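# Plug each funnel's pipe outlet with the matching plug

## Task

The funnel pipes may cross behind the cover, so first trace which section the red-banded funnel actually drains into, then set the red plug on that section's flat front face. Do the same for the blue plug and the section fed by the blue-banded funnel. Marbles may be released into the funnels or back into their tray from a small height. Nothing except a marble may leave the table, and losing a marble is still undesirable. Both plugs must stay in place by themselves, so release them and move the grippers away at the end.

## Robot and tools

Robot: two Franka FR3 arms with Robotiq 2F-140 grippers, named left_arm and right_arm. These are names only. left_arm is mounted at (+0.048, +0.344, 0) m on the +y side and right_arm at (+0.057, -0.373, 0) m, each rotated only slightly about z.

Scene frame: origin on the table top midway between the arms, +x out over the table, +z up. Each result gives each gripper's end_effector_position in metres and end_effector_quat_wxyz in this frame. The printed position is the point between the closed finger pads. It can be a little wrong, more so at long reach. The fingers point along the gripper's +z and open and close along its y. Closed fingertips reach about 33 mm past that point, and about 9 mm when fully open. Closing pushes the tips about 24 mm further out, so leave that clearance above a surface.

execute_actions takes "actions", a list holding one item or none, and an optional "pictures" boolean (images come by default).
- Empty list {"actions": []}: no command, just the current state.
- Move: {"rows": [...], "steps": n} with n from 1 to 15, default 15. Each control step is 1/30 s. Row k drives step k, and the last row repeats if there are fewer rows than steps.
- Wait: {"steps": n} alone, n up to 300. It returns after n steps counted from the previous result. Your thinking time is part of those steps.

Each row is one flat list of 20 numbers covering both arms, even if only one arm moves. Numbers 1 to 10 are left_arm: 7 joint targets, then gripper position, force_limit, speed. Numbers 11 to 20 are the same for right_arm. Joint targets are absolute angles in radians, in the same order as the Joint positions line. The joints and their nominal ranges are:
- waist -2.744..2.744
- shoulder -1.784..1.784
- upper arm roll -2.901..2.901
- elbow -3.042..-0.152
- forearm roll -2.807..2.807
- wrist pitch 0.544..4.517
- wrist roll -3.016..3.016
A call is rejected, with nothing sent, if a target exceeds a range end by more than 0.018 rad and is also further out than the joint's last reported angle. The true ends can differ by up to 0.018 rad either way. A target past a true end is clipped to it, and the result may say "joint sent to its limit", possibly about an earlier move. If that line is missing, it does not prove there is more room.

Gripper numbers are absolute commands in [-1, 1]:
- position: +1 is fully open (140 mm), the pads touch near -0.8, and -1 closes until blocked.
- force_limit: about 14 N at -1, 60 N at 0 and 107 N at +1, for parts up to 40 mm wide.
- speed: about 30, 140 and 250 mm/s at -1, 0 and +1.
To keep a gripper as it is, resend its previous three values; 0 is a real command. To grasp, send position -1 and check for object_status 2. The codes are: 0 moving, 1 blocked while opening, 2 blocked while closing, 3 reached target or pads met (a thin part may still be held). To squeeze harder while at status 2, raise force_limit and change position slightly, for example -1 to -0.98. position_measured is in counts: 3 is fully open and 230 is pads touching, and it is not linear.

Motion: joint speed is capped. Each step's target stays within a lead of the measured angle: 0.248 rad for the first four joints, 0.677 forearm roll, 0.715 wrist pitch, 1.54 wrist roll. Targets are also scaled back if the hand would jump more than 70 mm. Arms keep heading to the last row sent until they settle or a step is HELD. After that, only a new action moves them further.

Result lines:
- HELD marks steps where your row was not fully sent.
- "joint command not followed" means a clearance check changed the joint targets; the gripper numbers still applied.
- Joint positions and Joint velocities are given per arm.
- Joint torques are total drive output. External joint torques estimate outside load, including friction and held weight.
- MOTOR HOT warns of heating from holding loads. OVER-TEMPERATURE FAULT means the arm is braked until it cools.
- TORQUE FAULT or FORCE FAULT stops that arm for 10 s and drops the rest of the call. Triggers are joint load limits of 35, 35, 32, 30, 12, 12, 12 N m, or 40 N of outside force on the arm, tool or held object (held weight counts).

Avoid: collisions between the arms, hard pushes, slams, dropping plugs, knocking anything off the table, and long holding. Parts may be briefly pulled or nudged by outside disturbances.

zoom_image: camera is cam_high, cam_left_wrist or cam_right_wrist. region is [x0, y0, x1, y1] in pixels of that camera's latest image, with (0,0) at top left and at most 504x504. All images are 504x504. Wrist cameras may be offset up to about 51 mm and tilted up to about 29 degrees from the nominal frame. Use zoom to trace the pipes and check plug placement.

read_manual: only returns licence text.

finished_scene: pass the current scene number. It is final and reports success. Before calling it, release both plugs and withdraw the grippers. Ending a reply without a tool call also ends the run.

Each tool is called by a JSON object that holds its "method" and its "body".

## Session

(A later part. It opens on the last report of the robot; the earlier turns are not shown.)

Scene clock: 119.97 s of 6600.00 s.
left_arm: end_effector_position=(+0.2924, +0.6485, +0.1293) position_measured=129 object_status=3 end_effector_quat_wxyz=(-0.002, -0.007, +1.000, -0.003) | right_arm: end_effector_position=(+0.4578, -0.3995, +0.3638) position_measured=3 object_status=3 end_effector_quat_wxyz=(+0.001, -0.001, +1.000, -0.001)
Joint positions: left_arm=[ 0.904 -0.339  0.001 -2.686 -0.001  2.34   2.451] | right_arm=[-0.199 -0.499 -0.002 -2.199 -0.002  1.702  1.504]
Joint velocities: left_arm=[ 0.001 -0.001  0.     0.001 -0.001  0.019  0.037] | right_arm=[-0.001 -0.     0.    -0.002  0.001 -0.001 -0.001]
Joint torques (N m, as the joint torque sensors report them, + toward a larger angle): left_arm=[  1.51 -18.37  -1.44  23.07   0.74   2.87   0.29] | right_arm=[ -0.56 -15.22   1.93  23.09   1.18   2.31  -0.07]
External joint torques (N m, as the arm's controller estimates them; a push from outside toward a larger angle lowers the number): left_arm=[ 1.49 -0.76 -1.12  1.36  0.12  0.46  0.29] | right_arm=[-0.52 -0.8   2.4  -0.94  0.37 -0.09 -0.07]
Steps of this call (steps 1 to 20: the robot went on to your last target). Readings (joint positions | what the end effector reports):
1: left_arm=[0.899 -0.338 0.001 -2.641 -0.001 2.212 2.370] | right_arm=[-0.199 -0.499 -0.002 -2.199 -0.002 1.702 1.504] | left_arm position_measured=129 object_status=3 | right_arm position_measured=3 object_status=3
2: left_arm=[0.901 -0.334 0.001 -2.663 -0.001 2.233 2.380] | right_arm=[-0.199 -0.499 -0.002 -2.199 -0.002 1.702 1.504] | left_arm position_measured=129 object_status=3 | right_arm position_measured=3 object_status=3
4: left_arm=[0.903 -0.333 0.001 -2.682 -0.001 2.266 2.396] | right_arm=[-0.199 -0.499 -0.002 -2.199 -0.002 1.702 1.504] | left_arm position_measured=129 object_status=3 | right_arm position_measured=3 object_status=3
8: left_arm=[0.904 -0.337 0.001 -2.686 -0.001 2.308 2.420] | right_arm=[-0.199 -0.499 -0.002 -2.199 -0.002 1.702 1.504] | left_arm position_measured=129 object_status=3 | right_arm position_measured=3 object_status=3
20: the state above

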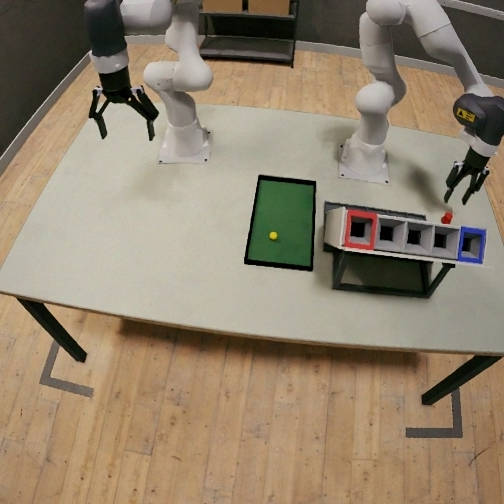

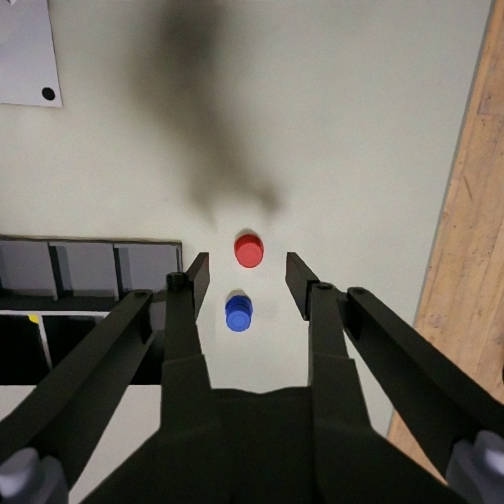

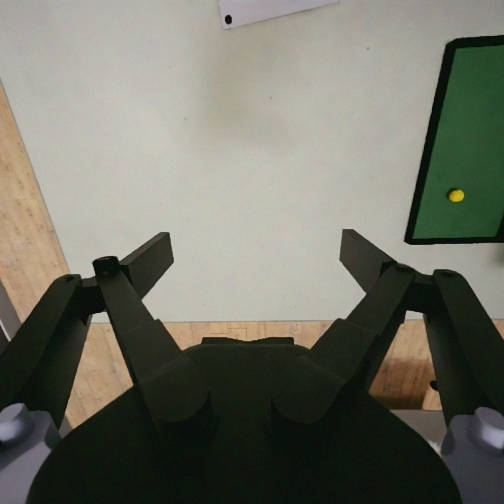

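{"method": "execute_actions", "body": {"actions": [{"rows":[[0.911,-0.31,0,-2.695,0,2.42,2.472,0,-0.5,0,-0.2,-0.5,0,-2.2,0,1.7,1.5,1,0,0],[0.911,-0.28,0,-2.705,0,2.49,2.472,0,-0.5,0,-0.2,-0.5,0,-2.2,0,1.7,1.5,1,0,0],[0.911,-0.25,0,-2.715,0,2.55,2.472,0,-0.5,0,-0.2,-0.5,0,-2.2,0,1.7,1.5,1,0,0],[0.911,-0.22,0,-2.725,0,2.593,2.472,0,-0.5,0,-0.2,-0.5,0,-2.2,0,1.7,1.5,1,0,0],[0.911,-0.195,0,-2.734,0,2.593,2.472,0,-0.5,0,-0.2,-0.5,0,-2.2,0,1.7,1.5,1,0,0],[0.911,-0.175,0,-2.741,0,2.593,2.472,0,-0.5,0,-0.2,-0.5,0,-2.2,0,1.7,1.5,1,0,0],[0.911,-0.155,0,-2.748,0,2.593,2.472,0,-0.5,0,-0.2,-0.5,0,-2.2,0,1.7,1.5,1,0,0]],"steps":15}], "pictures": false}}

{"method": "execute_actions", "body": {"actions": [{"steps":10}]}}

{"method": "execute_actions", "body": {"actions": [{"rows":[[0.911,-0.155,0,-2.748,0,2.593,2.472,-1,-0.5,0,-0.2,-0.5,0,-2.2,0,1.7,1.5,1,0,0]],"steps":15}], "pictures": false}}

{"method": "execute_actions", "body": {"actions": [{"rows":[[0.85,-0.5,0,-2.75,0,2.25,2.4,-1,-0.5,0,-0.2,-0.5,0,-2.2,0,1.7,1.5,1,0,0]],"steps":12}], "pictures": false}}

{"method": "execute_actions", "body": {"actions": [{"rows":[[0.1,-0.75,0,-2.9,0,2.15,1.66,-1,-0.5,0,-0.2,-0.5,0,-2.2,0,1.7,1.5,1,0,0]],"steps":15}], "pictures": false}}

{"method": "execute_actions", "body": {"actions": [{"steps":25}]}}

Scene clock: 130.60 s of 6600.00 s.
left_arm: end_effector_position=(+0.2869, +0.6448, +0.0530) position_measured=129 object_status=3 end_effector_quat_wxyz=(-0.006, -0.002, +1.000, -0.008) | right_arm: end_effector_position=(+0.4578, -0.3995, +0.3638) position_measured=3 object_status=3 end_effector_quat_wxyz=(+0.001, -0.001, +1.000, -0.001)
Joint positions: left_arm=[ 0.909 -0.156  0.    -2.749 -0.001  2.572  2.467] | right_arm=[-0.199 -0.499 -0.002 -2.199 -0.002  1.702  1.504]
Joint velocities: left_arm=[ 0.001 -0.    -0.    -0.     0.002  0.112  0.004] | right_arm=[-0.     0.001  0.002 -0.    -0.001 -0.001 -0.002]
Joint torques (N m, as the joint torque sensors report them, + toward a larger angle): left_arm=[  1.18 -19.13  -0.57  21.01   0.58   2.77   0.38] | right_arm=[ -0.84 -15.12   1.94  22.65   1.23   2.27  -0.04]
External joint torques (N m, as the arm's controller estimates them; a push from outside toward a larger angle lowers the number): left_arm=[ 1.13  1.51 -0.46  2.77  0.13  0.46  0.38] | right_arm=[-0.94 -0.64  2.23 -1.46  0.41 -0.14 -0.04]
Steps of this call (steps 1 to 30: the robot went on to your last target; steps 31 to 90: nothing new was sent; then 7.13 s passed at rest; steps 91 to 105: all 15 steps of this action). Readings (joint positions | what the end effector reports):
91: left_arm=[0.905 -0.335 0.000 -2.686 -0.001 2.356 2.464] | right_arm=[-0.199 -0.499 -0.002 -2.199 -0.002 1.702 1.504] | left_arm position_measured=129 object_status=3 | right_arm position_measured=3 object_status=3
92: left_arm=[0.906 -0.323 0.000 -2.689 -0.001 2.380 2.464] | right_arm=[-0.199 -0.499 -0.002 -2.199 -0.002 1.702 1.504] | left_arm position_measured=129 object_status=3 | right_arm position_measured=3 object_status=3
94: left_arm=[0.908 -0.281 0.000 -2.700 -0.001 2.443 2.465] | right_arm=[-0.199 -0.499 -0.002 -2.199 -0.002 1.702 1.504] | left_arm position_measured=129 object_status=3 | right_arm position_measured=3 object_status=3
98: left_arm=[0.909 -0.185 0.000 -2.736 -0.001 2.524 2.466] | right_arm=[-0.199 -0.499 -0.002 -2.199 -0.002 1.702 1.504] | left_arm position_measured=129 object_status=3 | right_arm position_measured=3 object_status=3
105: the state above

Scene clock: 130.93 s of 6600.00 s.
left_arm: end_effector_position=(+0.2900, +0.6487, +0.0543) position_measured=129 object_status=3 end_effector_quat_wxyz=(-0.001, -0.002, +1.000, -0.002) | right_arm: end_effector_position=(+0.4578, -0.3995, +0.3638) position_measured=3 object_status=3 end_effector_quat_wxyz=(+0.001, -0.001, +1.000, -0.001)
Joint positions: left_arm=[ 0.909 -0.156  0.    -2.749 -0.001  2.588  2.468] | right_arm=[-0.199 -0.499 -0.002 -2.199 -0.002  1.702  1.504]
Joint velocities: left_arm=[-0.    -0.    -0.     0.001 -0.002  0.015  0.002] | right_arm=[-0.002  0.001 -0.    -0.     0.    -0.     0.001]
Joint torques (N m, as the joint torque sensors report them, + toward a larger angle): left_arm=[  1.29 -19.59  -1.52  21.24   0.75   2.66   0.3 ] | right_arm=[  0.25 -14.97   1.45  23.33   1.22   2.35  -0.05]
External joint torques (N m, as the arm's controller estimates them; a push from outside toward a larger angle lowers the number): left_arm=[ 1.27  1.22 -1.38  2.74  0.3   0.25  0.3 ] | right_arm=[ 0.31 -0.55  1.94 -0.78  0.42 -0.07 -0.05]
Steps of this call (steps 1 to 10: the robot went on to your last target). Readings (joint positions | what the end effector reports):
1: left_arm=[0.909 -0.156 0.000 -2.749 -0.001 2.575 2.467] | right_arm=[-0.199 -0.499 -0.002 -2.199 -0.002 1.702 1.504] | left_arm position_measured=129 object_status=3 | right_arm position_measured=3 object_status=3
2: left_arm=[0.909 -0.156 0.000 -2.749 -0.001 2.578 2.467] | right_arm=[-0.199 -0.499 -0.002 -2.199 -0.002 1.702 1.504] | left_arm position_measured=129 object_status=3 | right_arm position_measured=3 object_status=3
4: left_arm=[0.909 -0.156 0.000 -2.749 -0.001 2.582 2.467] | right_arm=[-0.199 -0.499 -0.002 -2.199 -0.002 1.702 1.504] | left_arm position_measured=129 object_status=3 | right_arm position_measured=3 object_status=3
8: left_arm=[0.909 -0.156 0.000 -2.749 -0.001 2.587 2.468] | right_arm=[-0.199 -0.499 -0.002 -2.199 -0.002 1.702 1.504] | left_arm position_measured=129 object_status=3 | right_arm position_measured=3 object_status=3
10: the state above

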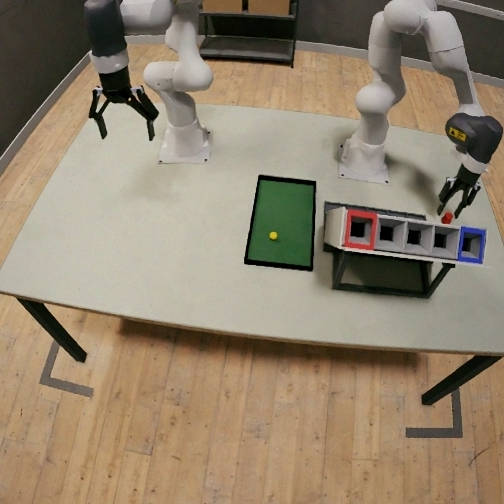

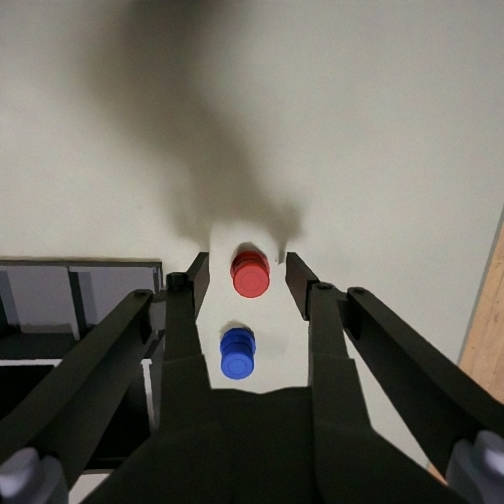

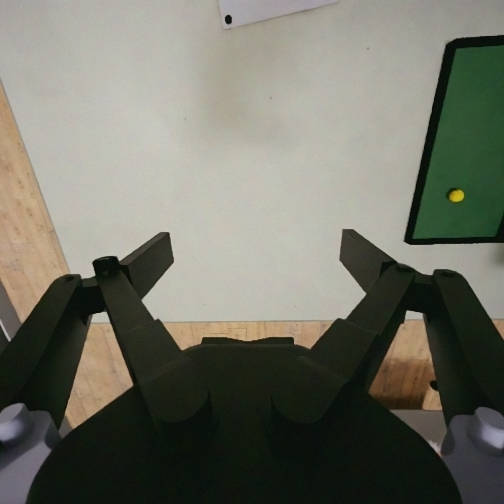

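Scene clock: 131.43 s of 6600.00 s.
left_arm: end_effector_position=(+0.2906, +0.6495, +0.0547) position_measured=190 object_status=2 end_effector_quat_wxyz=(-0.001, -0.001, +1.000, -0.001) | right_arm: end_effector_position=(+0.4578, -0.3995, +0.3638) position_measured=3 object_status=3 end_effector_quat_wxyz=(+0.001, -0.001, +1.000, -0.001)
Joint positions: left_arm=[ 0.909 -0.156  0.    -2.749 -0.001  2.59   2.468] | right_arm=[-0.199 -0.499 -0.002 -2.199 -0.002  1.702  1.504]
Joint velocities: left_arm=[ 0.     0.    -0.001  0.     0.001  0.    -0.   ] | right_arm=[ 0.001 -0.001 -0.002 -0.001 -0.     0.    -0.   ]
Joint torques (N m, as the joint torque sensors report them, + toward a larger angle): left_arm=[  0.96 -20.24  -1.47  21.66   0.74   2.88   0.3 ] | right_arm=[ -1.25 -15.18   1.81  23.33   1.26   2.31  -0.15]
External joint torques (N m, as the arm's controller estimates them; a push from outside toward a larger angle lowers the number): left_arm=[ 1.    0.46 -1.27  3.26  0.28  0.48  0.3 ] | right_arm=[-1.22 -0.71  2.27 -0.77  0.45 -0.11 -0.15]
Steps of this call (steps 1 to 15: all 15 steps of this action). Readings (joint positions | what the end effector reports):
1: left_arm=[0.909 -0.156 0.000 -2.749 -0.001 2.588 2.468] | right_arm=[-0.199 -0.499 -0.002 -2.199 -0.002 1.702 1.504] | left_arm position_measured=129 object_status=0 | right_arm position_measured=3 object_status=3
2: left_arm=[0.909 -0.156 0.000 -2.749 -0.001 2.589 2.468] | right_arm=[-0.199 -0.499 -0.002 -2.199 -0.002 1.702 1.504] | left_arm position_measured=135 object_status=0 | right_arm position_measured=3 object_status=3
4: left_arm=[0.909 -0.156 0.000 -2.749 -0.001 2.589 2.468] | right_arm=[-0.199 -0.499 -0.002 -2.199 -0.002 1.702 1.504] | left_arm position_measured=150 object_status=0 | right_arm position_measured=3 object_status=3
8: left_arm=[0.909 -0.156 0.000 -2.749 -0.001 2.590 2.468] | right_arm=[-0.199 -0.499 -0.002 -2.199 -0.002 1.702 1.504] | left_arm position_measured=181 object_status=0 | right_arm position_measured=3 object_status=3
15: the state above

Scene clock: 131.83 s of 6600.00 s.
left_arm: end_effector_position=(+0.2964, +0.6226, +0.1590) position_measured=190 object_status=2 end_effector_quat_wxyz=(+0.014, +0.004, +1.000, +0.015) | right_arm: end_effector_position=(+0.4578, -0.3995, +0.3638) position_measured=3 object_status=3 end_effector_quat_wxyz=(+0.001, -0.001, +1.000, -0.001)
Joint positions: left_arm=[ 0.853 -0.498 -0.    -2.746 -0.001  2.289  2.422] | right_arm=[-0.199 -0.499 -0.002 -2.199 -0.002  1.702  1.504]
Joint velocities: left_arm=[-0.004 -0.001  0.002 -0.047  0.    -0.231 -0.06 ] | right_arm=[-0.    -0.002 -0.001  0.    -0.001 -0.    -0.001]
Joint torques (N m, as the joint torque sensors report them, + toward a larger angle): left_arm=[ -1.56 -13.8   -0.48  23.72   0.88   2.4    0.08] | right_arm=[ -0.76 -14.99   2.1   22.71   1.16   2.34  -0.06]
External joint torques (N m, as the arm's controller estimates them; a push from outside toward a larger angle lowers the number): left_arm=[-1.66 -0.41 -0.12  0.25  0.19 -0.31  0.08] | right_arm=[-0.76 -0.3   2.51 -1.55  0.35 -0.1  -0.06]
Steps of this call (steps 1 to 12: all 12 steps of this action). Readings (joint positions | what the end effector reports):
1: left_arm=[0.898 -0.189 0.004 -2.755 -0.001 2.542 2.463] | right_arm=[-0.199 -0.499 -0.002 -2.199 -0.002 1.702 1.504] | left_arm position_measured=190 object_status=2 | right_arm position_measured=3 object_status=3
2: left_arm=[0.886 -0.250 0.003 -2.762 -0.001 2.492 2.458] | right_arm=[-0.199 -0.499 -0.002 -2.199 -0.002 1.702 1.504] | left_arm position_measured=190 object_status=2 | right_arm position_measured=3 object_status=3
4: left_arm=[0.867 -0.379 0.001 -2.757 -0.001 2.417 2.448] | right_arm=[-0.199 -0.499 -0.002 -2.199 -0.002 1.702 1.504] | left_arm position_measured=190 object_status=2 | right_arm position_measured=3 object_status=3
8: left_arm=[0.854 -0.491 -0.000 -2.740 -0.001 2.333 2.432] | right_arm=[-0.199 -0.499 -0.002 -2.199 -0.002 1.702 1.504] | left_arm position_measured=190 object_status=2 | right_arm position_measured=3 object_status=3
12: the state above

Scene clock: 132.33 s of 6600.00 s.
left_arm: end_effector_position=(+0.3508, +0.3760, +0.1623) position_measured=190 object_status=2 end_effector_quat_wxyz=(+0.007, +0.089, +0.996, +0.003) | right_arm: end_effector_position=(+0.4578, -0.3995, +0.3638) position_measured=3 object_status=3 end_effector_quat_wxyz=(+0.001, -0.001, +1.000, -0.001)
Joint positions: left_arm=[ 0.117 -0.747 -0.005 -2.897 -0.     2.164  1.853] | right_arm=[-0.199 -0.499 -0.002 -2.199 -0.002  1.702  1.504]
Joint velocities: left_arm=[-0.214 -0.01   0.012 -0.023 -0.002 -0.074 -0.624] | right_arm=[ 0.     0.     0.     0.     0.001  0.001 -0.001]
Joint torques (N m, as the joint torque sensors report them, + toward a larger angle): left_arm=[ 0.64 -6.97  0.72 23.38  0.7   1.96 -0.11] | right_arm=[ -0.19 -14.97   2.22  22.39   1.29   2.33  -0.05]
External joint torques (N m, as the arm's controller estimates them; a push from outside toward a larger angle lowers the number): left_arm=[-1.13 -1.36  0.16 -0.1  -0.05 -0.53 -0.12] | right_arm=[-0.24 -0.52  2.57 -1.74  0.48 -0.09 -0.05]
Steps of this call (steps 1 to 15: all 15 steps of this action). Readings (joint positions | what the end effector reports):
1: left_arm=[0.818 -0.528 0.010 -2.771 -0.001 2.277 2.377] | right_arm=[-0.199 -0.499 -0.002 -2.199 -0.002 1.702 1.504] | left_arm position_measured=190 object_status=2 | right_arm position_measured=3 object_status=3
2: left_arm=[0.768 -0.574 0.010 -2.801 -0.001 2.262 2.330] | right_arm=[-0.199 -0.499 -0.002 -2.199 -0.002 1.702 1.504] | left_arm position_measured=190 object_status=2 | right_arm position_measured=3 object_status=3
4: left_arm=[0.655 -0.650 0.006 -2.842 -0.001 2.235 2.234] | right_arm=[-0.199 -0.499 -0.002 -2.199 -0.002 1.702 1.504] | left_arm position_measured=190 object_status=2 | right_arm position_measured=3 object_status=3
8: left_arm=[0.394 -0.725 0.001 -2.880 -0.001 2.198 2.063] | right_arm=[-0.199 -0.499 -0.002 -2.199 -0.002 1.702 1.504] | left_arm position_measured=190 object_status=2 | right_arm position_measured=3 object_status=3
15: the state above

Scene clock: 133.17 s of 6600.00 s.
left_arm: end_effector_position=(+0.3469, +0.3715, +0.1608) position_measured=190 object_status=2 end_effector_quat_wxyz=(+0.001, +0.007, +1.000, +0.000) | right_arm: end_effector_position=(+0.4578, -0.3995, +0.3638) position_measured=3 object_status=3 end_effector_quat_wxyz=(+0.001, -0.001, +1.000, -0.001)
Joint positions: left_arm=[ 0.102 -0.748 -0.002 -2.899 -0.     2.153  1.676] | right_arm=[-0.199 -0.499 -0.002 -2.199 -0.002  1.702  1.504]
Joint velocities: left_arm=[-0.002  0.002  0.     0.     0.001 -0.    -0.042] | right_arm=[ 0.     0.001  0.001  0.001 -0.     0.001  0.001]
Joint torques (N m, as the joint torque sensors report them, + toward a larger angle): left_arm=[-1.2  -6.91  0.05 24.11  0.74  2.12  0.06] | right_arm=[ -0.1  -14.67   2.07  23.16   1.12   2.32  -0.04]
External joint torques (N m, as the arm's controller estimates them; a push from outside toward a larger angle lowers the number): left_arm=[-1.17 -1.36  0.69  0.82  0.05 -0.3   0.06] | right_arm=[-0.15 -0.16  2.43 -1.01  0.3  -0.11 -0.04]
Steps of this call (steps 1 to 25: the robot went on to your last target). Readings (joint positions | what the end effector reports):
1: left_arm=[0.111 -0.747 -0.004 -2.898 -0.000 2.162 1.833] | right_arm=[-0.199 -0.499 -0.002 -2.199 -0.002 1.702 1.504] | left_arm position_measured=190 object_status=2 | right_arm position_measured=3 object_status=3
2: left_arm=[0.108 -0.747 -0.004 -2.898 -0.000 2.160 1.816] | right_arm=[-0.199 -0.499 -0.002 -2.199 -0.002 1.702 1.504] | left_arm position_measured=190 object_status=2 | right_arm position_measured=3 object_status=3
4: left_arm=[0.105 -0.747 -0.003 -2.899 -0.000 2.158 1.786] | right_arm=[-0.199 -0.499 -0.002 -2.199 -0.002 1.702 1.504] | left_arm position_measured=190 object_status=2 | right_arm position_measured=3 object_status=3
8: left_arm=[0.103 -0.747 -0.002 -2.899 -0.000 2.155 1.743] | right_arm=[-0.199 -0.499 -0.002 -2.199 -0.002 1.702 1.504] | left_arm position_measured=190 object_status=2 | right_arm position_measured=3 object_status=3
25: the state above

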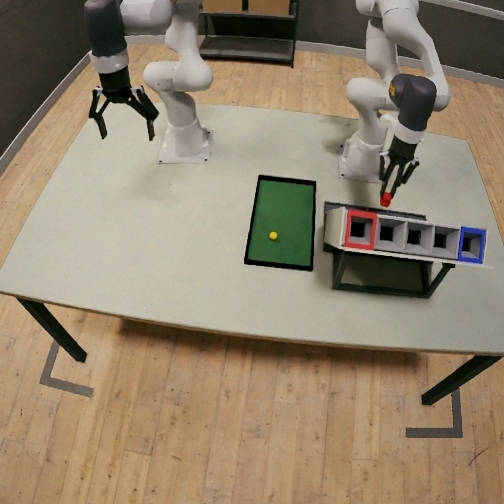

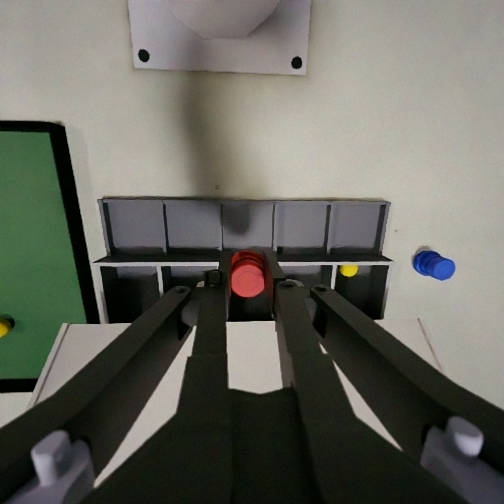

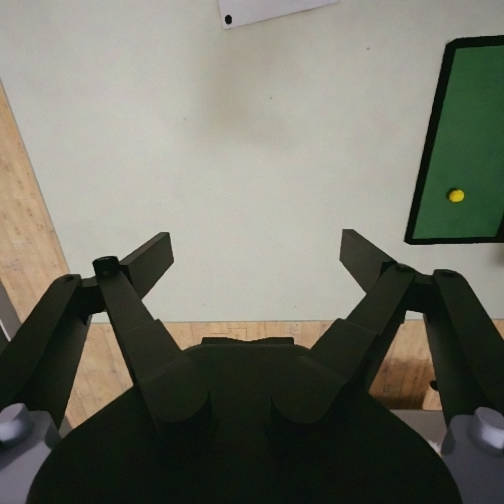

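{"method": "execute_actions", "body": {"actions": [{"rows":[[0.116,-0.662,0,-2.981,0,2.279,1.677,-1,-0.5,0,-0.2,-0.5,0,-2.2,0,1.7,1.5,1,0,0]],"steps":12}], "pictures": false}}

{"method": "execute_actions", "body": {"actions": [{"rows":[[0.116,-0.64,0,-2.988,0,2.33,1.677,-1,-0.5,0,-0.2,-0.5,0,-2.2,0,1.7,1.5,1,0,0],[0.116,-0.62,0,-2.995,0,2.38,1.677,-1,-0.5,0,-0.2,-0.5,0,-2.2,0,1.7,1.5,1,0,0],[0.116,-0.6,0,-3.002,0,2.42,1.677,-1,-0.5,0,-0.2,-0.5,0,-2.2,0,1.7,1.5,1,0,0],[0.116,-0.58,0,-3.008,0,2.45,1.677,-1,-0.5,0,-0.2,-0.5,0,-2.2,0,1.7,1.5,1,0,0],[0.116,-0.565,0,-3.013,0,2.465,1.677,-1,-0.5,0,-0.2,-0.5,0,-2.2,0,1.7,1.5,1,0,0],[0.116,-0.55,0,-3.018,0,2.465,1.677,-1,-0.5,0,-0.2,-0.5,0,-2.2,0,1.7,1.5,1,0,0],[0.116,-0.535,0,-3.023,0,2.465,1.677,-1,-0.5,0,-0.2,-0.5,0,-2.2,0,1.7,1.5,1,0,0],[0.116,-0.523,0,-3.027,0,2.465,1.677,-1,-0.5,0,-0.2,-0.5,0,-2.2,0,1.7,1.5,1,0,0]],"steps":15}], "pictures": false}}

{"method": "execute_actions", "body": {"actions": [{"steps":10}]}}

Scene clock: 142.03 s of 6600.00 s.
left_arm: end_effector_position=(+0.3251, +0.3727, +0.1096) position_measured=190 object_status=2 end_effector_quat_wxyz=(-0.027, -0.001, +1.000, -0.002) | right_arm: end_effector_position=(+0.4578, -0.3995, +0.3638) position_measured=3 object_status=3 end_effector_quat_wxyz=(+0.001, -0.001, +1.000, -0.001)
Joint positions: left_arm=[ 0.114 -0.663 -0.001 -2.981 -0.     2.264  1.671] | right_arm=[-0.199 -0.499 -0.002 -2.199 -0.002  1.702  1.504]
Joint velocities: left_arm=[ 0.002  0.    -0.001  0.     0.001  0.076  0.008] | right_arm=[ 0.001  0.001  0.001 -0.    -0.001  0.    -0.   ]
Joint torques (N m, as the joint torque sensors report them, + toward a larger angle): left_arm=[ 1.36 -4.8   0.04 23.94  0.65  2.43  0.34] | right_arm=[  0.13 -15.56   2.53  22.21   1.28   2.42   0.05]
External joint torques (N m, as the arm's controller estimates them; a push from outside toward a larger angle lowers the number): left_arm=[1.36 1.85 0.62 2.26 0.04 0.19 0.34] | right_arm=[ 0.1  -1.17  2.91 -1.85  0.47  0.01  0.05]
Steps of this call (steps 1 to 30: the robot went on to your last target; steps 31 to 90: nothing new was sent; then 5.47 s passed at rest; steps 91 to 102: all 12 steps of this action). Readings (joint positions | what the end effector reports):
91: left_arm=[0.105 -0.735 -0.002 -2.910 -0.000 2.178 1.665] | right_arm=[-0.199 -0.499 -0.002 -2.199 -0.002 1.702 1.504] | left_arm position_measured=190 object_status=2 | right_arm position_measured=3 object_status=3
92: left_arm=[0.108 -0.713 -0.002 -2.930 -0.000 2.197 1.666] | right_arm=[-0.199 -0.499 -0.002 -2.199 -0.002 1.702 1.504] | left_arm position_measured=190 object_status=2 | right_arm position_measured=3 object_status=3
94: left_arm=[0.111 -0.680 -0.001 -2.964 -0.000 2.221 1.667] | right_arm=[-0.199 -0.499 -0.002 -2.199 -0.002 1.702 1.504] | left_arm position_measured=190 object_status=2 | right_arm position_measured=3 object_status=3
98: left_arm=[0.113 -0.663 -0.001 -2.981 -0.000 2.248 1.669] | right_arm=[-0.199 -0.499 -0.002 -2.199 -0.002 1.702 1.504] | left_arm position_measured=190 object_status=2 | right_arm position_measured=3 object_status=3
102: the state above

Scene clock: 142.53 s of 6600.00 s.
left_arm: end_effector_position=(+0.3253, +0.3728, +0.0663) position_measured=190 object_status=2 end_effector_quat_wxyz=(-0.027, -0.001, +1.000, -0.003) | right_arm: end_effector_position=(+0.4578, -0.3995, +0.3638) position_measured=3 object_status=3 end_effector_quat_wxyz=(+0.001, -0.001, +1.000, -0.001)
Joint positions: left_arm=[ 0.114 -0.525 -0.001 -3.027 -0.     2.447  1.673] | right_arm=[-0.199 -0.499 -0.002 -2.199 -0.002  1.702  1.504]
Joint velocities: left_arm=[ 0.001  0.006 -0.    -0.     0.     0.09   0.002] | right_arm=[-0.001 -0.    -0.     0.002  0.001 -0.     0.001]
Joint torques (N m, as the joint torque sensors report them, + toward a larger angle): left_arm=[ 1.1  -7.51  0.3  21.64  0.47  2.71  0.35] | right_arm=[ -1.34 -14.63   1.45  22.8    1.24   2.33  -0.07]
External joint torques (N m, as the arm's controller estimates them; a push from outside toward a larger angle lowers the number): left_arm=[ 1.11  1.52  0.77  2.1  -0.02  0.48  0.35] | right_arm=[-1.31 -0.02  1.9  -1.46  0.43 -0.11 -0.07]
Steps of this call (steps 1 to 15: all 15 steps of this action). Readings (joint positions | what the end effector reports):
1: left_arm=[0.114 -0.659 -0.001 -2.982 -0.000 2.275 1.671] | right_arm=[-0.199 -0.499 -0.002 -2.199 -0.002 1.702 1.504] | left_arm position_measured=190 object_status=2 | right_arm position_measured=3 object_status=3
2: left_arm=[0.114 -0.650 -0.001 -2.984 -0.000 2.293 1.671] | right_arm=[-0.199 -0.499 -0.002 -2.199 -0.002 1.702 1.504] | left_arm position_measured=190 object_status=2 | right_arm position_measured=3 object_status=3
4: left_arm=[0.114 -0.620 -0.001 -2.992 -0.000 2.339 1.671] | right_arm=[-0.199 -0.499 -0.002 -2.199 -0.002 1.702 1.504] | left_arm position_measured=190 object_status=2 | right_arm position_measured=3 object_status=3
8: left_arm=[0.114 -0.555 -0.001 -3.015 -0.000 2.407 1.672] | right_arm=[-0.199 -0.499 -0.002 -2.199 -0.002 1.702 1.504] | left_arm position_measured=190 object_status=2 | right_arm position_measured=3 object_status=3
15: the state above

Scene clock: 142.87 s of 6600.00 s.
left_arm: end_effector_position=(+0.3293, +0.3732, +0.0671) position_measured=190 object_status=2 end_effector_quat_wxyz=(-0.021, -0.000, +1.000, -0.002) | right_arm: end_effector_position=(+0.4578, -0.3995, +0.3638) position_measured=3 object_status=3 end_effector_quat_wxyz=(+0.001, -0.001, +1.000, -0.001)
Joint positions: left_arm=[ 0.114 -0.525 -0.001 -3.027 -0.     2.46   1.673] | right_arm=[-0.199 -0.499 -0.002 -2.199 -0.002  1.702  1.504]
Joint velocities: left_arm=[-0.001 -0.002  0.     0.     0.001  0.011  0.001] | right_arm=[-0.001 -0.     0.002  0.002  0.001 -0.001  0.   ]
Joint torques (N m, as the joint torque sensors report them, + toward a larger angle): left_arm=[ 1.27 -7.15 -0.08 21.06  0.56  2.89  0.25] | right_arm=[ -0.35 -14.45   1.88  22.18   1.2    2.23  -0.04]
External joint torques (N m, as the arm's controller estimates them; a push from outside toward a larger angle lowers the number): left_arm=[1.3  2.06 0.39 1.34 0.07 0.57 0.25] | right_arm=[-0.38  0.08  2.26 -2.01  0.38 -0.2  -0.04]
Steps of this call (steps 1 to 10: the robot went on to your last target). Readings (joint positions | what the end effector reports):
1: left_arm=[0.114 -0.525 -0.001 -3.027 -0.000 2.450 1.673] | right_arm=[-0.199 -0.499 -0.002 -2.199 -0.002 1.702 1.504] | left_arm position_measured=190 object_status=2 | right_arm position_measured=3 object_status=3
2: left_arm=[0.114 -0.525 -0.001 -3.027 -0.000 2.452 1.673] | right_arm=[-0.199 -0.499 -0.002 -2.199 -0.002 1.702 1.504] | left_arm position_measured=190 object_status=2 | right_arm position_measured=3 object_status=3
4: left_arm=[0.114 -0.525 -0.001 -3.027 -0.000 2.455 1.673] | right_arm=[-0.199 -0.499 -0.002 -2.199 -0.002 1.702 1.504] | left_arm position_measured=190 object_status=2 | right_arm position_measured=3 object_status=3
8: left_arm=[0.114 -0.525 -0.001 -3.027 -0.000 2.459 1.673] | right_arm=[-0.199 -0.499 -0.002 -2.199 -0.002 1.702 1.504] | left_arm position_measured=190 object_status=2 | right_arm position_measured=3 object_status=3
10: the state above

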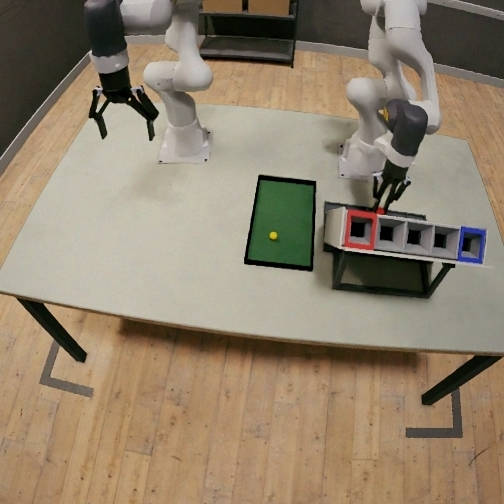

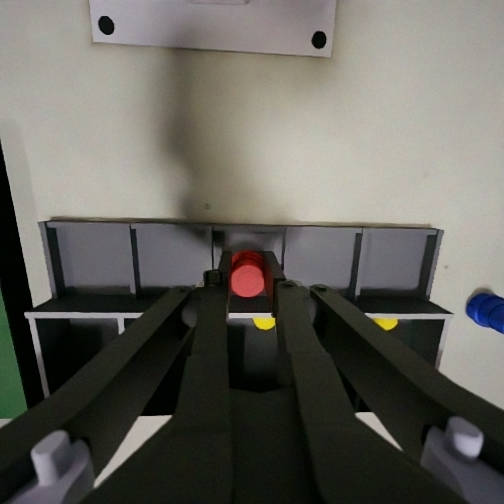

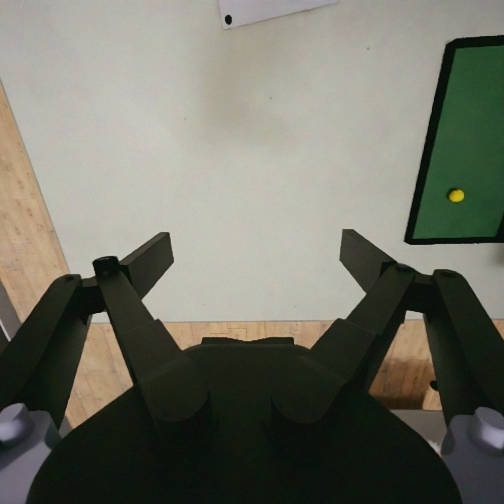

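{"method": "execute_actions", "body": {"actions": [{"rows":[[0.116,-0.515,0,-3.03,0,2.478,1.677,-1,-0.5,0,-0.2,-0.5,0,-2.2,0,1.7,1.5,1,0,0],[0.116,-0.51,0,-3.031,0,2.485,1.677,-1,-0.5,0,-0.2,-0.5,0,-2.2,0,1.7,1.5,1,0,0],[0.116,-0.503,0,-3.034,0,2.492,1.677,-1,-0.5,0,-0.2,-0.5,0,-2.2,0,1.7,1.5,1,0,0]],"steps":12}], "pictures": false}}

{"method": "execute_actions", "body": {"actions": [{"rows":[[0.116,-0.503,0,-3.034,0,2.492,1.677,-0.3,-0.5,-0.5,-0.2,-0.5,0,-2.2,0,1.7,1.5,1,0,0]],"steps":12}]}}

{"method": "execute_actions", "body": {"actions": [{"rows":[[0.116,-0.56,0,-3.015,0,2.4,1.677,-0.3,-0.5,0,-0.2,-0.5,0,-2.2,0,1.7,1.5,1,0,0],[0.116,-0.61,0,-3.0,0,2.32,1.677,-0.3,-0.5,0,-0.2,-0.5,0,-2.2,0,1.7,1.5,1,0,0],[0.116,-0.662,0,-2.981,0,2.24,1.677,-0.3,-0.5,0,-0.2,-0.5,0,-2.2,0,1.7,1.5,1,0,0],[0.116,-0.71,0,-2.95,0,2.18,1.677,-0.3,-0.5,0,-0.2,-0.5,0,-2.2,0,1.7,1.5,1,0,0],[0.116,-0.76,0,-2.92,0,2.15,1.677,-0.3,-0.5,0,-0.2,-0.5,0,-2.2,0,1.7,1.5,1,0,0]],"steps":12}], "pictures": false}}

{"method": "execute_actions", "body": {"actions": [{"rows":[[0.755,-0.26,0,-2.55,0,2.29,2.316,0,-0.5,0,-0.2,-0.5,0,-2.2,0,1.7,1.5,1,0,0]],"steps":15}], "pictures": false}}

{"method": "execute_actions", "body": {"actions": [{"steps":22}]}}

Scene clock: 156.33 s of 6600.00 s.
left_arm: end_effector_position=(+0.3289, +0.3732, +0.0621) position_measured=190 object_status=2 end_effector_quat_wxyz=(-0.021, -0.000, +1.000, -0.002) | right_arm: end_effector_position=(+0.4577, -0.3995, +0.3638) position_measured=3 object_status=3 end_effector_quat_wxyz=(+0.001, -0.001, +1.000, -0.001)
Joint positions: left_arm=[ 0.114 -0.508 -0.001 -3.032 -0.     2.482  1.673] | right_arm=[-0.199 -0.499 -0.002 -2.199 -0.002  1.702  1.504]
Joint velocities: left_arm=[ 0.001 -0.    -0.     0.001  0.002  0.004  0.001] | right_arm=[ 0.     0.001  0.    -0.001 -0.     0.001 -0.001]
Joint torques (N m, as the joint torque sensors report them, + toward a larger angle): left_arm=[ 1.94 -6.07  0.28 20.17  0.49  3.55  0.38] | right_arm=[ -0.14 -15.36   1.03  22.4    1.27   2.31  -0.08]
External joint torques (N m, as the arm's controller estimates them; a push from outside toward a larger angle lowers the number): left_arm=[1.94 3.38 0.72 0.73 0.01 1.21 0.37] | right_arm=[-0.15 -0.98  1.43 -1.69  0.46 -0.11 -0.08]
Steps of this call (steps 1 to 30: the robot went on to your last target; steps 31 to 90: nothing new was sent; then 10.07 s passed at rest; steps 91 to 102: all 12 steps of this action). Readings (joint positions | what the end effector reports):
91: left_arm=[0.114 -0.524 -0.001 -3.027 -0.000 2.464 1.673] | right_arm=[-0.199 -0.499 -0.002 -2.199 -0.002 1.702 1.504] | left_arm position_measured=190 object_status=2 | right_arm position_measured=3 object_status=3
92: left_arm=[0.114 -0.520 -0.001 -3.027 -0.000 2.468 1.673] | right_arm=[-0.199 -0.499 -0.002 -2.199 -0.002 1.702 1.504] | left_arm position_measured=190 object_status=2 | right_arm position_measured=3 object_status=3
94: left_arm=[0.114 -0.512 -0.001 -3.030 -0.000 2.475 1.673] | right_arm=[-0.199 -0.499 -0.002 -2.199 -0.002 1.702 1.504] | left_arm position_measured=190 object_status=2 | right_arm position_measured=3 object_status=3
98: left_arm=[0.114 -0.508 -0.001 -3.032 -0.000 2.481 1.673] | right_arm=[-0.199 -0.499 -0.002 -2.199 -0.002 1.702 1.504] | left_arm position_measured=190 object_status=2 | right_arm position_measured=3 object_status=3
102: the state above

Scene clock: 156.73 s of 6600.00 s.
left_arm: end_effector_position=(+0.3298, +0.3733, +0.0616) position_measured=167 object_status=0 end_effector_quat_wxyz=(-0.019, -0.000, +1.000, -0.002) | right_arm: end_effector_position=(+0.4577, -0.3995, +0.3638) position_measured=3 object_status=3 end_effector_quat_wxyz=(+0.001, -0.001, +1.000, -0.001)
Joint positions: left_arm=[ 0.114 -0.505 -0.001 -3.032 -0.     2.488  1.673] | right_arm=[-0.199 -0.499 -0.002 -2.199 -0.002  1.702  1.504]
Joint velocities: left_arm=[-0.001  0.    -0.001 -0.001  0.001  0.005 -0.002] | right_arm=[ 0.     0.001 -0.001  0.    -0.001  0.001 -0.   ]
Joint torques (N m, as the joint torque sensors report them, + toward a larger angle): left_arm=[ 1.64 -7.74  0.44 20.61  0.55  2.68  0.3 ] | right_arm=[ -0.23 -15.     1.31  22.48   1.22   2.36  -0.02]
External joint torques (N m, as the arm's controller estimates them; a push from outside toward a larger angle lowers the number): left_arm=[1.68 1.74 0.92 1.23 0.07 0.36 0.3 ] | right_arm=[-0.2  -0.53  1.78 -1.66  0.41 -0.07 -0.02]
Steps of this call (steps 1 to 12: all 12 steps of this action). Readings (joint positions | what the end effector reports):
1: left_arm=[0.114 -0.508 -0.001 -3.032 -0.000 2.482 1.673] | right_arm=[-0.199 -0.499 -0.002 -2.199 -0.002 1.702 1.504] | left_arm position_measured=190 object_status=0 | right_arm position_measured=3 object_status=3
2: left_arm=[0.114 -0.508 -0.001 -3.032 -0.000 2.483 1.673] | right_arm=[-0.199 -0.499 -0.002 -2.199 -0.002 1.702 1.504] | left_arm position_measured=190 object_status=0 | right_arm position_measured=3 object_status=3
4: left_arm=[0.114 -0.506 -0.001 -3.032 -0.000 2.485 1.673] | right_arm=[-0.199 -0.499 -0.002 -2.199 -0.002 1.702 1.504] | left_arm position_measured=177 object_status=0 | right_arm position_measured=3 object_status=3
8: left_arm=[0.114 -0.505 -0.001 -3.032 -0.000 2.487 1.673] | right_arm=[-0.199 -0.499 -0.002 -2.199 -0.002 1.702 1.504] | left_arm position_measured=167 object_status=0 | right_arm position_measured=3 object_status=3
12: the state above

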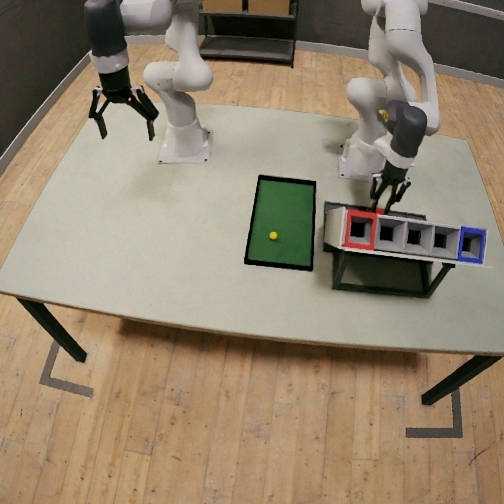

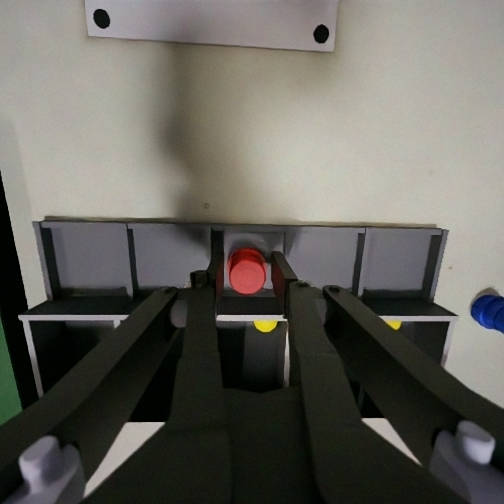

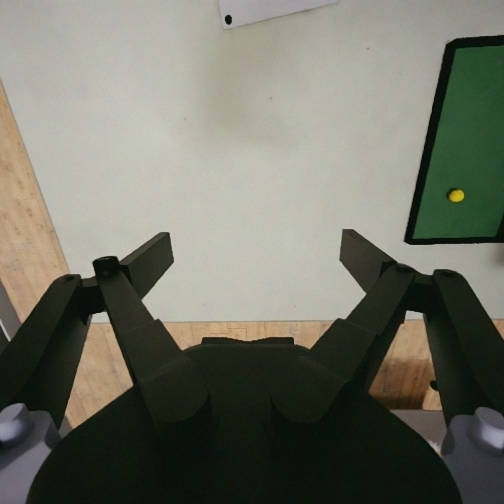

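Scene clock: 157.13 s of 6600.00 s.
left_arm: end_effector_position=(+0.3545, +0.3759, +0.1596) position_measured=167 object_status=3 end_effector_quat_wxyz=(+0.020, -0.000, +1.000, +0.002) | right_arm: end_effector_position=(+0.4577, -0.3995, +0.3638) position_measured=3 object_status=3 end_effector_quat_wxyz=(+0.001, -0.001, +1.000, -0.001)
Joint positions: left_arm=[ 0.114 -0.758 -0.001 -2.918 -0.     2.2    1.673] | right_arm=[-0.199 -0.499 -0.002 -2.199 -0.002  1.702  1.504]
Joint velocities: left_arm=[-0.    -0.006 -0.001 -0.003  0.001 -0.29  -0.001] | right_arm=[ 0.001 -0.002  0.    -0.001  0.001 -0.     0.001]
Joint torques (N m, as the joint torque sensors report them, + toward a larger angle): left_arm=[ 0.72 -5.23  0.06 24.38  0.72  2.09  0.27] | right_arm=[ -0.99 -16.     1.16  21.9    1.29   2.35  -0.09]
External joint torques (N m, as the arm's controller estimates them; a push from outside toward a larger angle lowers the number): left_arm=[ 0.75 -0.29  0.72  1.12  0.02 -0.48  0.27] | right_arm=[-1.03 -1.43  1.53 -2.26  0.48 -0.07 -0.09]
Steps of this call (steps 1 to 12: all 12 steps of this action). Readings (joint positions | what the end effector reports):
1: left_arm=[0.114 -0.515 -0.001 -3.031 -0.000 2.473 1.673] | right_arm=[-0.199 -0.499 -0.002 -2.199 -0.002 1.702 1.504] | left_arm position_measured=167 object_status=0 | right_arm position_measured=3 object_status=3
2: left_arm=[0.114 -0.539 -0.001 -3.026 -0.000 2.445 1.673] | right_arm=[-0.199 -0.499 -0.002 -2.199 -0.002 1.702 1.504] | left_arm position_measured=167 object_status=3 | right_arm position_measured=3 object_status=3
4: left_arm=[0.114 -0.613 -0.001 -3.000 -0.000 2.366 1.673] | right_arm=[-0.199 -0.499 -0.002 -2.199 -0.002 1.702 1.504] | left_arm position_measured=167 object_status=3 | right_arm position_measured=3 object_status=3
8: left_arm=[0.114 -0.740 -0.001 -2.926 -0.000 2.254 1.673] | right_arm=[-0.199 -0.499 -0.002 -2.199 -0.002 1.702 1.504] | left_arm position_measured=167 object_status=3 | right_arm position_measured=3 object_status=3
12: the state above

Scene clock: 157.63 s of 6600.00 s.
left_arm: end_effector_position=(+0.3648, +0.6231, +0.1499) position_measured=129 object_status=3 end_effector_quat_wxyz=(-0.004, -0.098, +0.995, -0.004) | right_arm: end_effector_position=(+0.4577, -0.3995, +0.3638) position_measured=3 object_status=3 end_effector_quat_wxyz=(+0.001, -0.001, +1.000, -0.001)
Joint positions: left_arm=[ 0.726 -0.273  0.007 -2.56  -0.001  2.276  2.098] | right_arm=[-0.199 -0.499 -0.002 -2.199 -0.002  1.702  1.504]
Joint velocities: left_arm=[0.47  0.218 0.063 0.074 0.001 0.059 0.71 ] | right_arm=[-0.    -0.    -0.001  0.002 -0.     0.     0.001]
Joint torques (N m, as the joint torque sensors report them, + toward a larger angle): left_arm=[ -5.79 -23.12  -6.96  26.64   0.74   2.89   0.43] | right_arm=[ -0.44 -14.61   1.31  23.11   1.27   2.3   -0.09]
External joint torques (N m, as the arm's controller estimates them; a push from outside toward a larger angle lowers the number): left_arm=[2.12 1.79 1.29 2.93 0.1  0.32 0.46] | right_arm=[-0.41 -0.1   1.77 -1.07  0.47 -0.13 -0.09]
Steps of this call (steps 1 to 15: all 15 steps of this action). Readings (joint positions | what the end effector reports):
1: left_arm=[0.144 -0.729 -0.007 -2.892 -0.001 2.201 1.705] | right_arm=[-0.199 -0.499 -0.002 -2.199 -0.002 1.702 1.504] | left_arm position_measured=167 object_status=0 | right_arm position_measured=3 object_status=3
2: left_arm=[0.184 -0.688 -0.007 -2.852 -0.001 2.209 1.736] | right_arm=[-0.199 -0.499 -0.002 -2.199 -0.002 1.702 1.504] | left_arm position_measured=160 object_status=0 | right_arm position_measured=3 object_status=3
4: left_arm=[0.262 -0.609 -0.006 -2.771 -0.001 2.222 1.794] | right_arm=[-0.199 -0.499 -0.002 -2.199 -0.002 1.702 1.504] | left_arm position_measured=145 object_status=0 | right_arm position_measured=3 object_status=3
8: left_arm=[0.442 -0.437 -0.008 -2.634 -0.001 2.250 1.908] | right_arm=[-0.199 -0.499 -0.002 -2.199 -0.002 1.702 1.504] | left_arm position_measured=129 object_status=0 | right_arm position_measured=3 object_status=3
15: the state above

Scene clock: 158.37 s of 6600.00 s.
left_arm: end_effector_position=(+0.3631, +0.6341, +0.1502) position_measured=129 object_status=3 end_effector_quat_wxyz=(-0.000, -0.011, +1.000, -0.001) | right_arm: end_effector_position=(+0.4577, -0.3995, +0.3638) position_measured=3 object_status=3 end_effector_quat_wxyz=(+0.001, -0.001, +1.000, -0.001)
Joint positions: left_arm=[ 0.753 -0.262  0.002 -2.552 -0.001  2.287  2.293] | right_arm=[-0.199 -0.499 -0.002 -2.199 -0.002  1.702  1.504]
Joint velocities: left_arm=[ 0.001 -0.     0.001 -0.     0.001  0.001  0.064] | right_arm=[ 0.002 -0.001 -0.    -0.001 -0.001 -0.     0.   ]
Joint torques (N m, as the joint torque sensors report them, + toward a larger angle): left_arm=[  1.58 -18.83  -1.48  24.61   0.94   2.74   0.16] | right_arm=[ -0.71 -14.86   1.39  22.43   1.28   2.31   0.01]
External joint torques (N m, as the arm's controller estimates them; a push from outside toward a larger angle lowers the number): left_arm=[ 1.58  2.   -1.22  2.38  0.29  0.33  0.16] | right_arm=[-0.74 -0.27  1.78 -1.75  0.47 -0.12  0.01]
Steps of this call (steps 1 to 22: the robot went on to your last target). Readings (joint positions | what the end effector reports):
1: left_arm=[0.738 -0.267 0.008 -2.558 -0.001 2.278 2.120] | right_arm=[-0.199 -0.499 -0.002 -2.199 -0.002 1.702 1.504] | left_arm position_measured=129 object_status=3 | right_arm position_measured=3 object_status=3
2: left_arm=[0.745 -0.264 0.007 -2.557 -0.001 2.279 2.140] | right_arm=[-0.199 -0.499 -0.002 -2.199 -0.002 1.702 1.504] | left_arm position_measured=129 object_status=3 | right_arm position_measured=3 object_status=3
4: left_arm=[0.750 -0.262 0.006 -2.554 -0.001 2.282 2.174] | right_arm=[-0.199 -0.499 -0.002 -2.199 -0.002 1.702 1.504] | left_arm position_measured=129 object_status=3 | right_arm position_measured=3 object_status=3
8: left_arm=[0.752 -0.262 0.003 -2.552 -0.001 2.285 2.223] | right_arm=[-0.199 -0.499 -0.002 -2.199 -0.002 1.702 1.504] | left_arm position_measured=129 object_status=3 | right_arm position_measured=3 object_status=3
22: the state above

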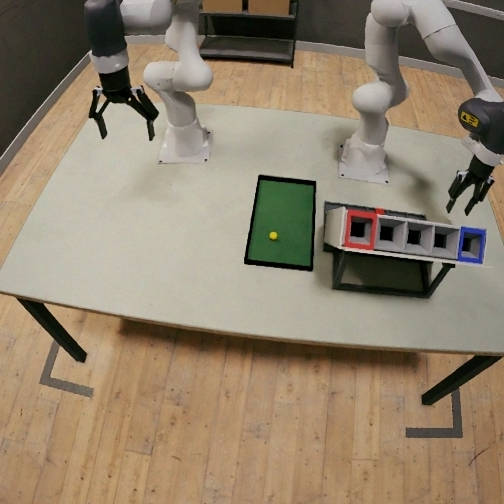

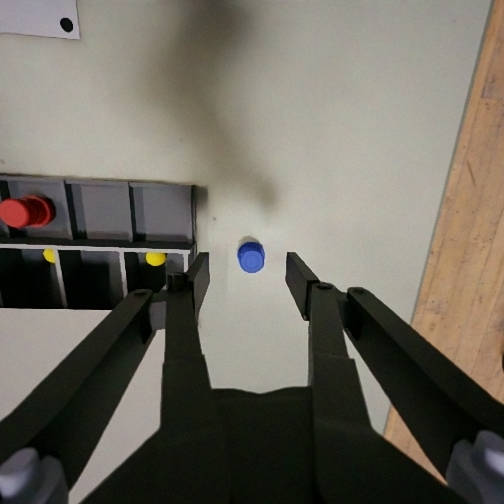

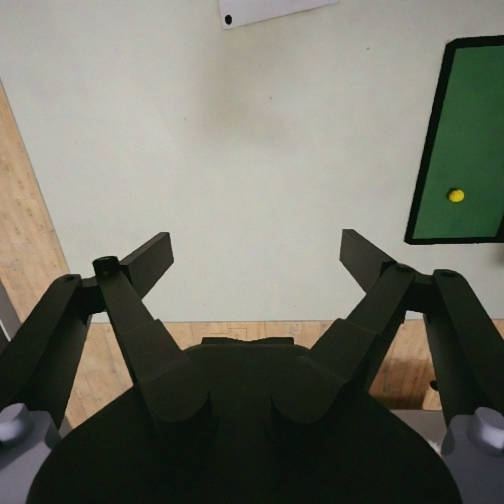

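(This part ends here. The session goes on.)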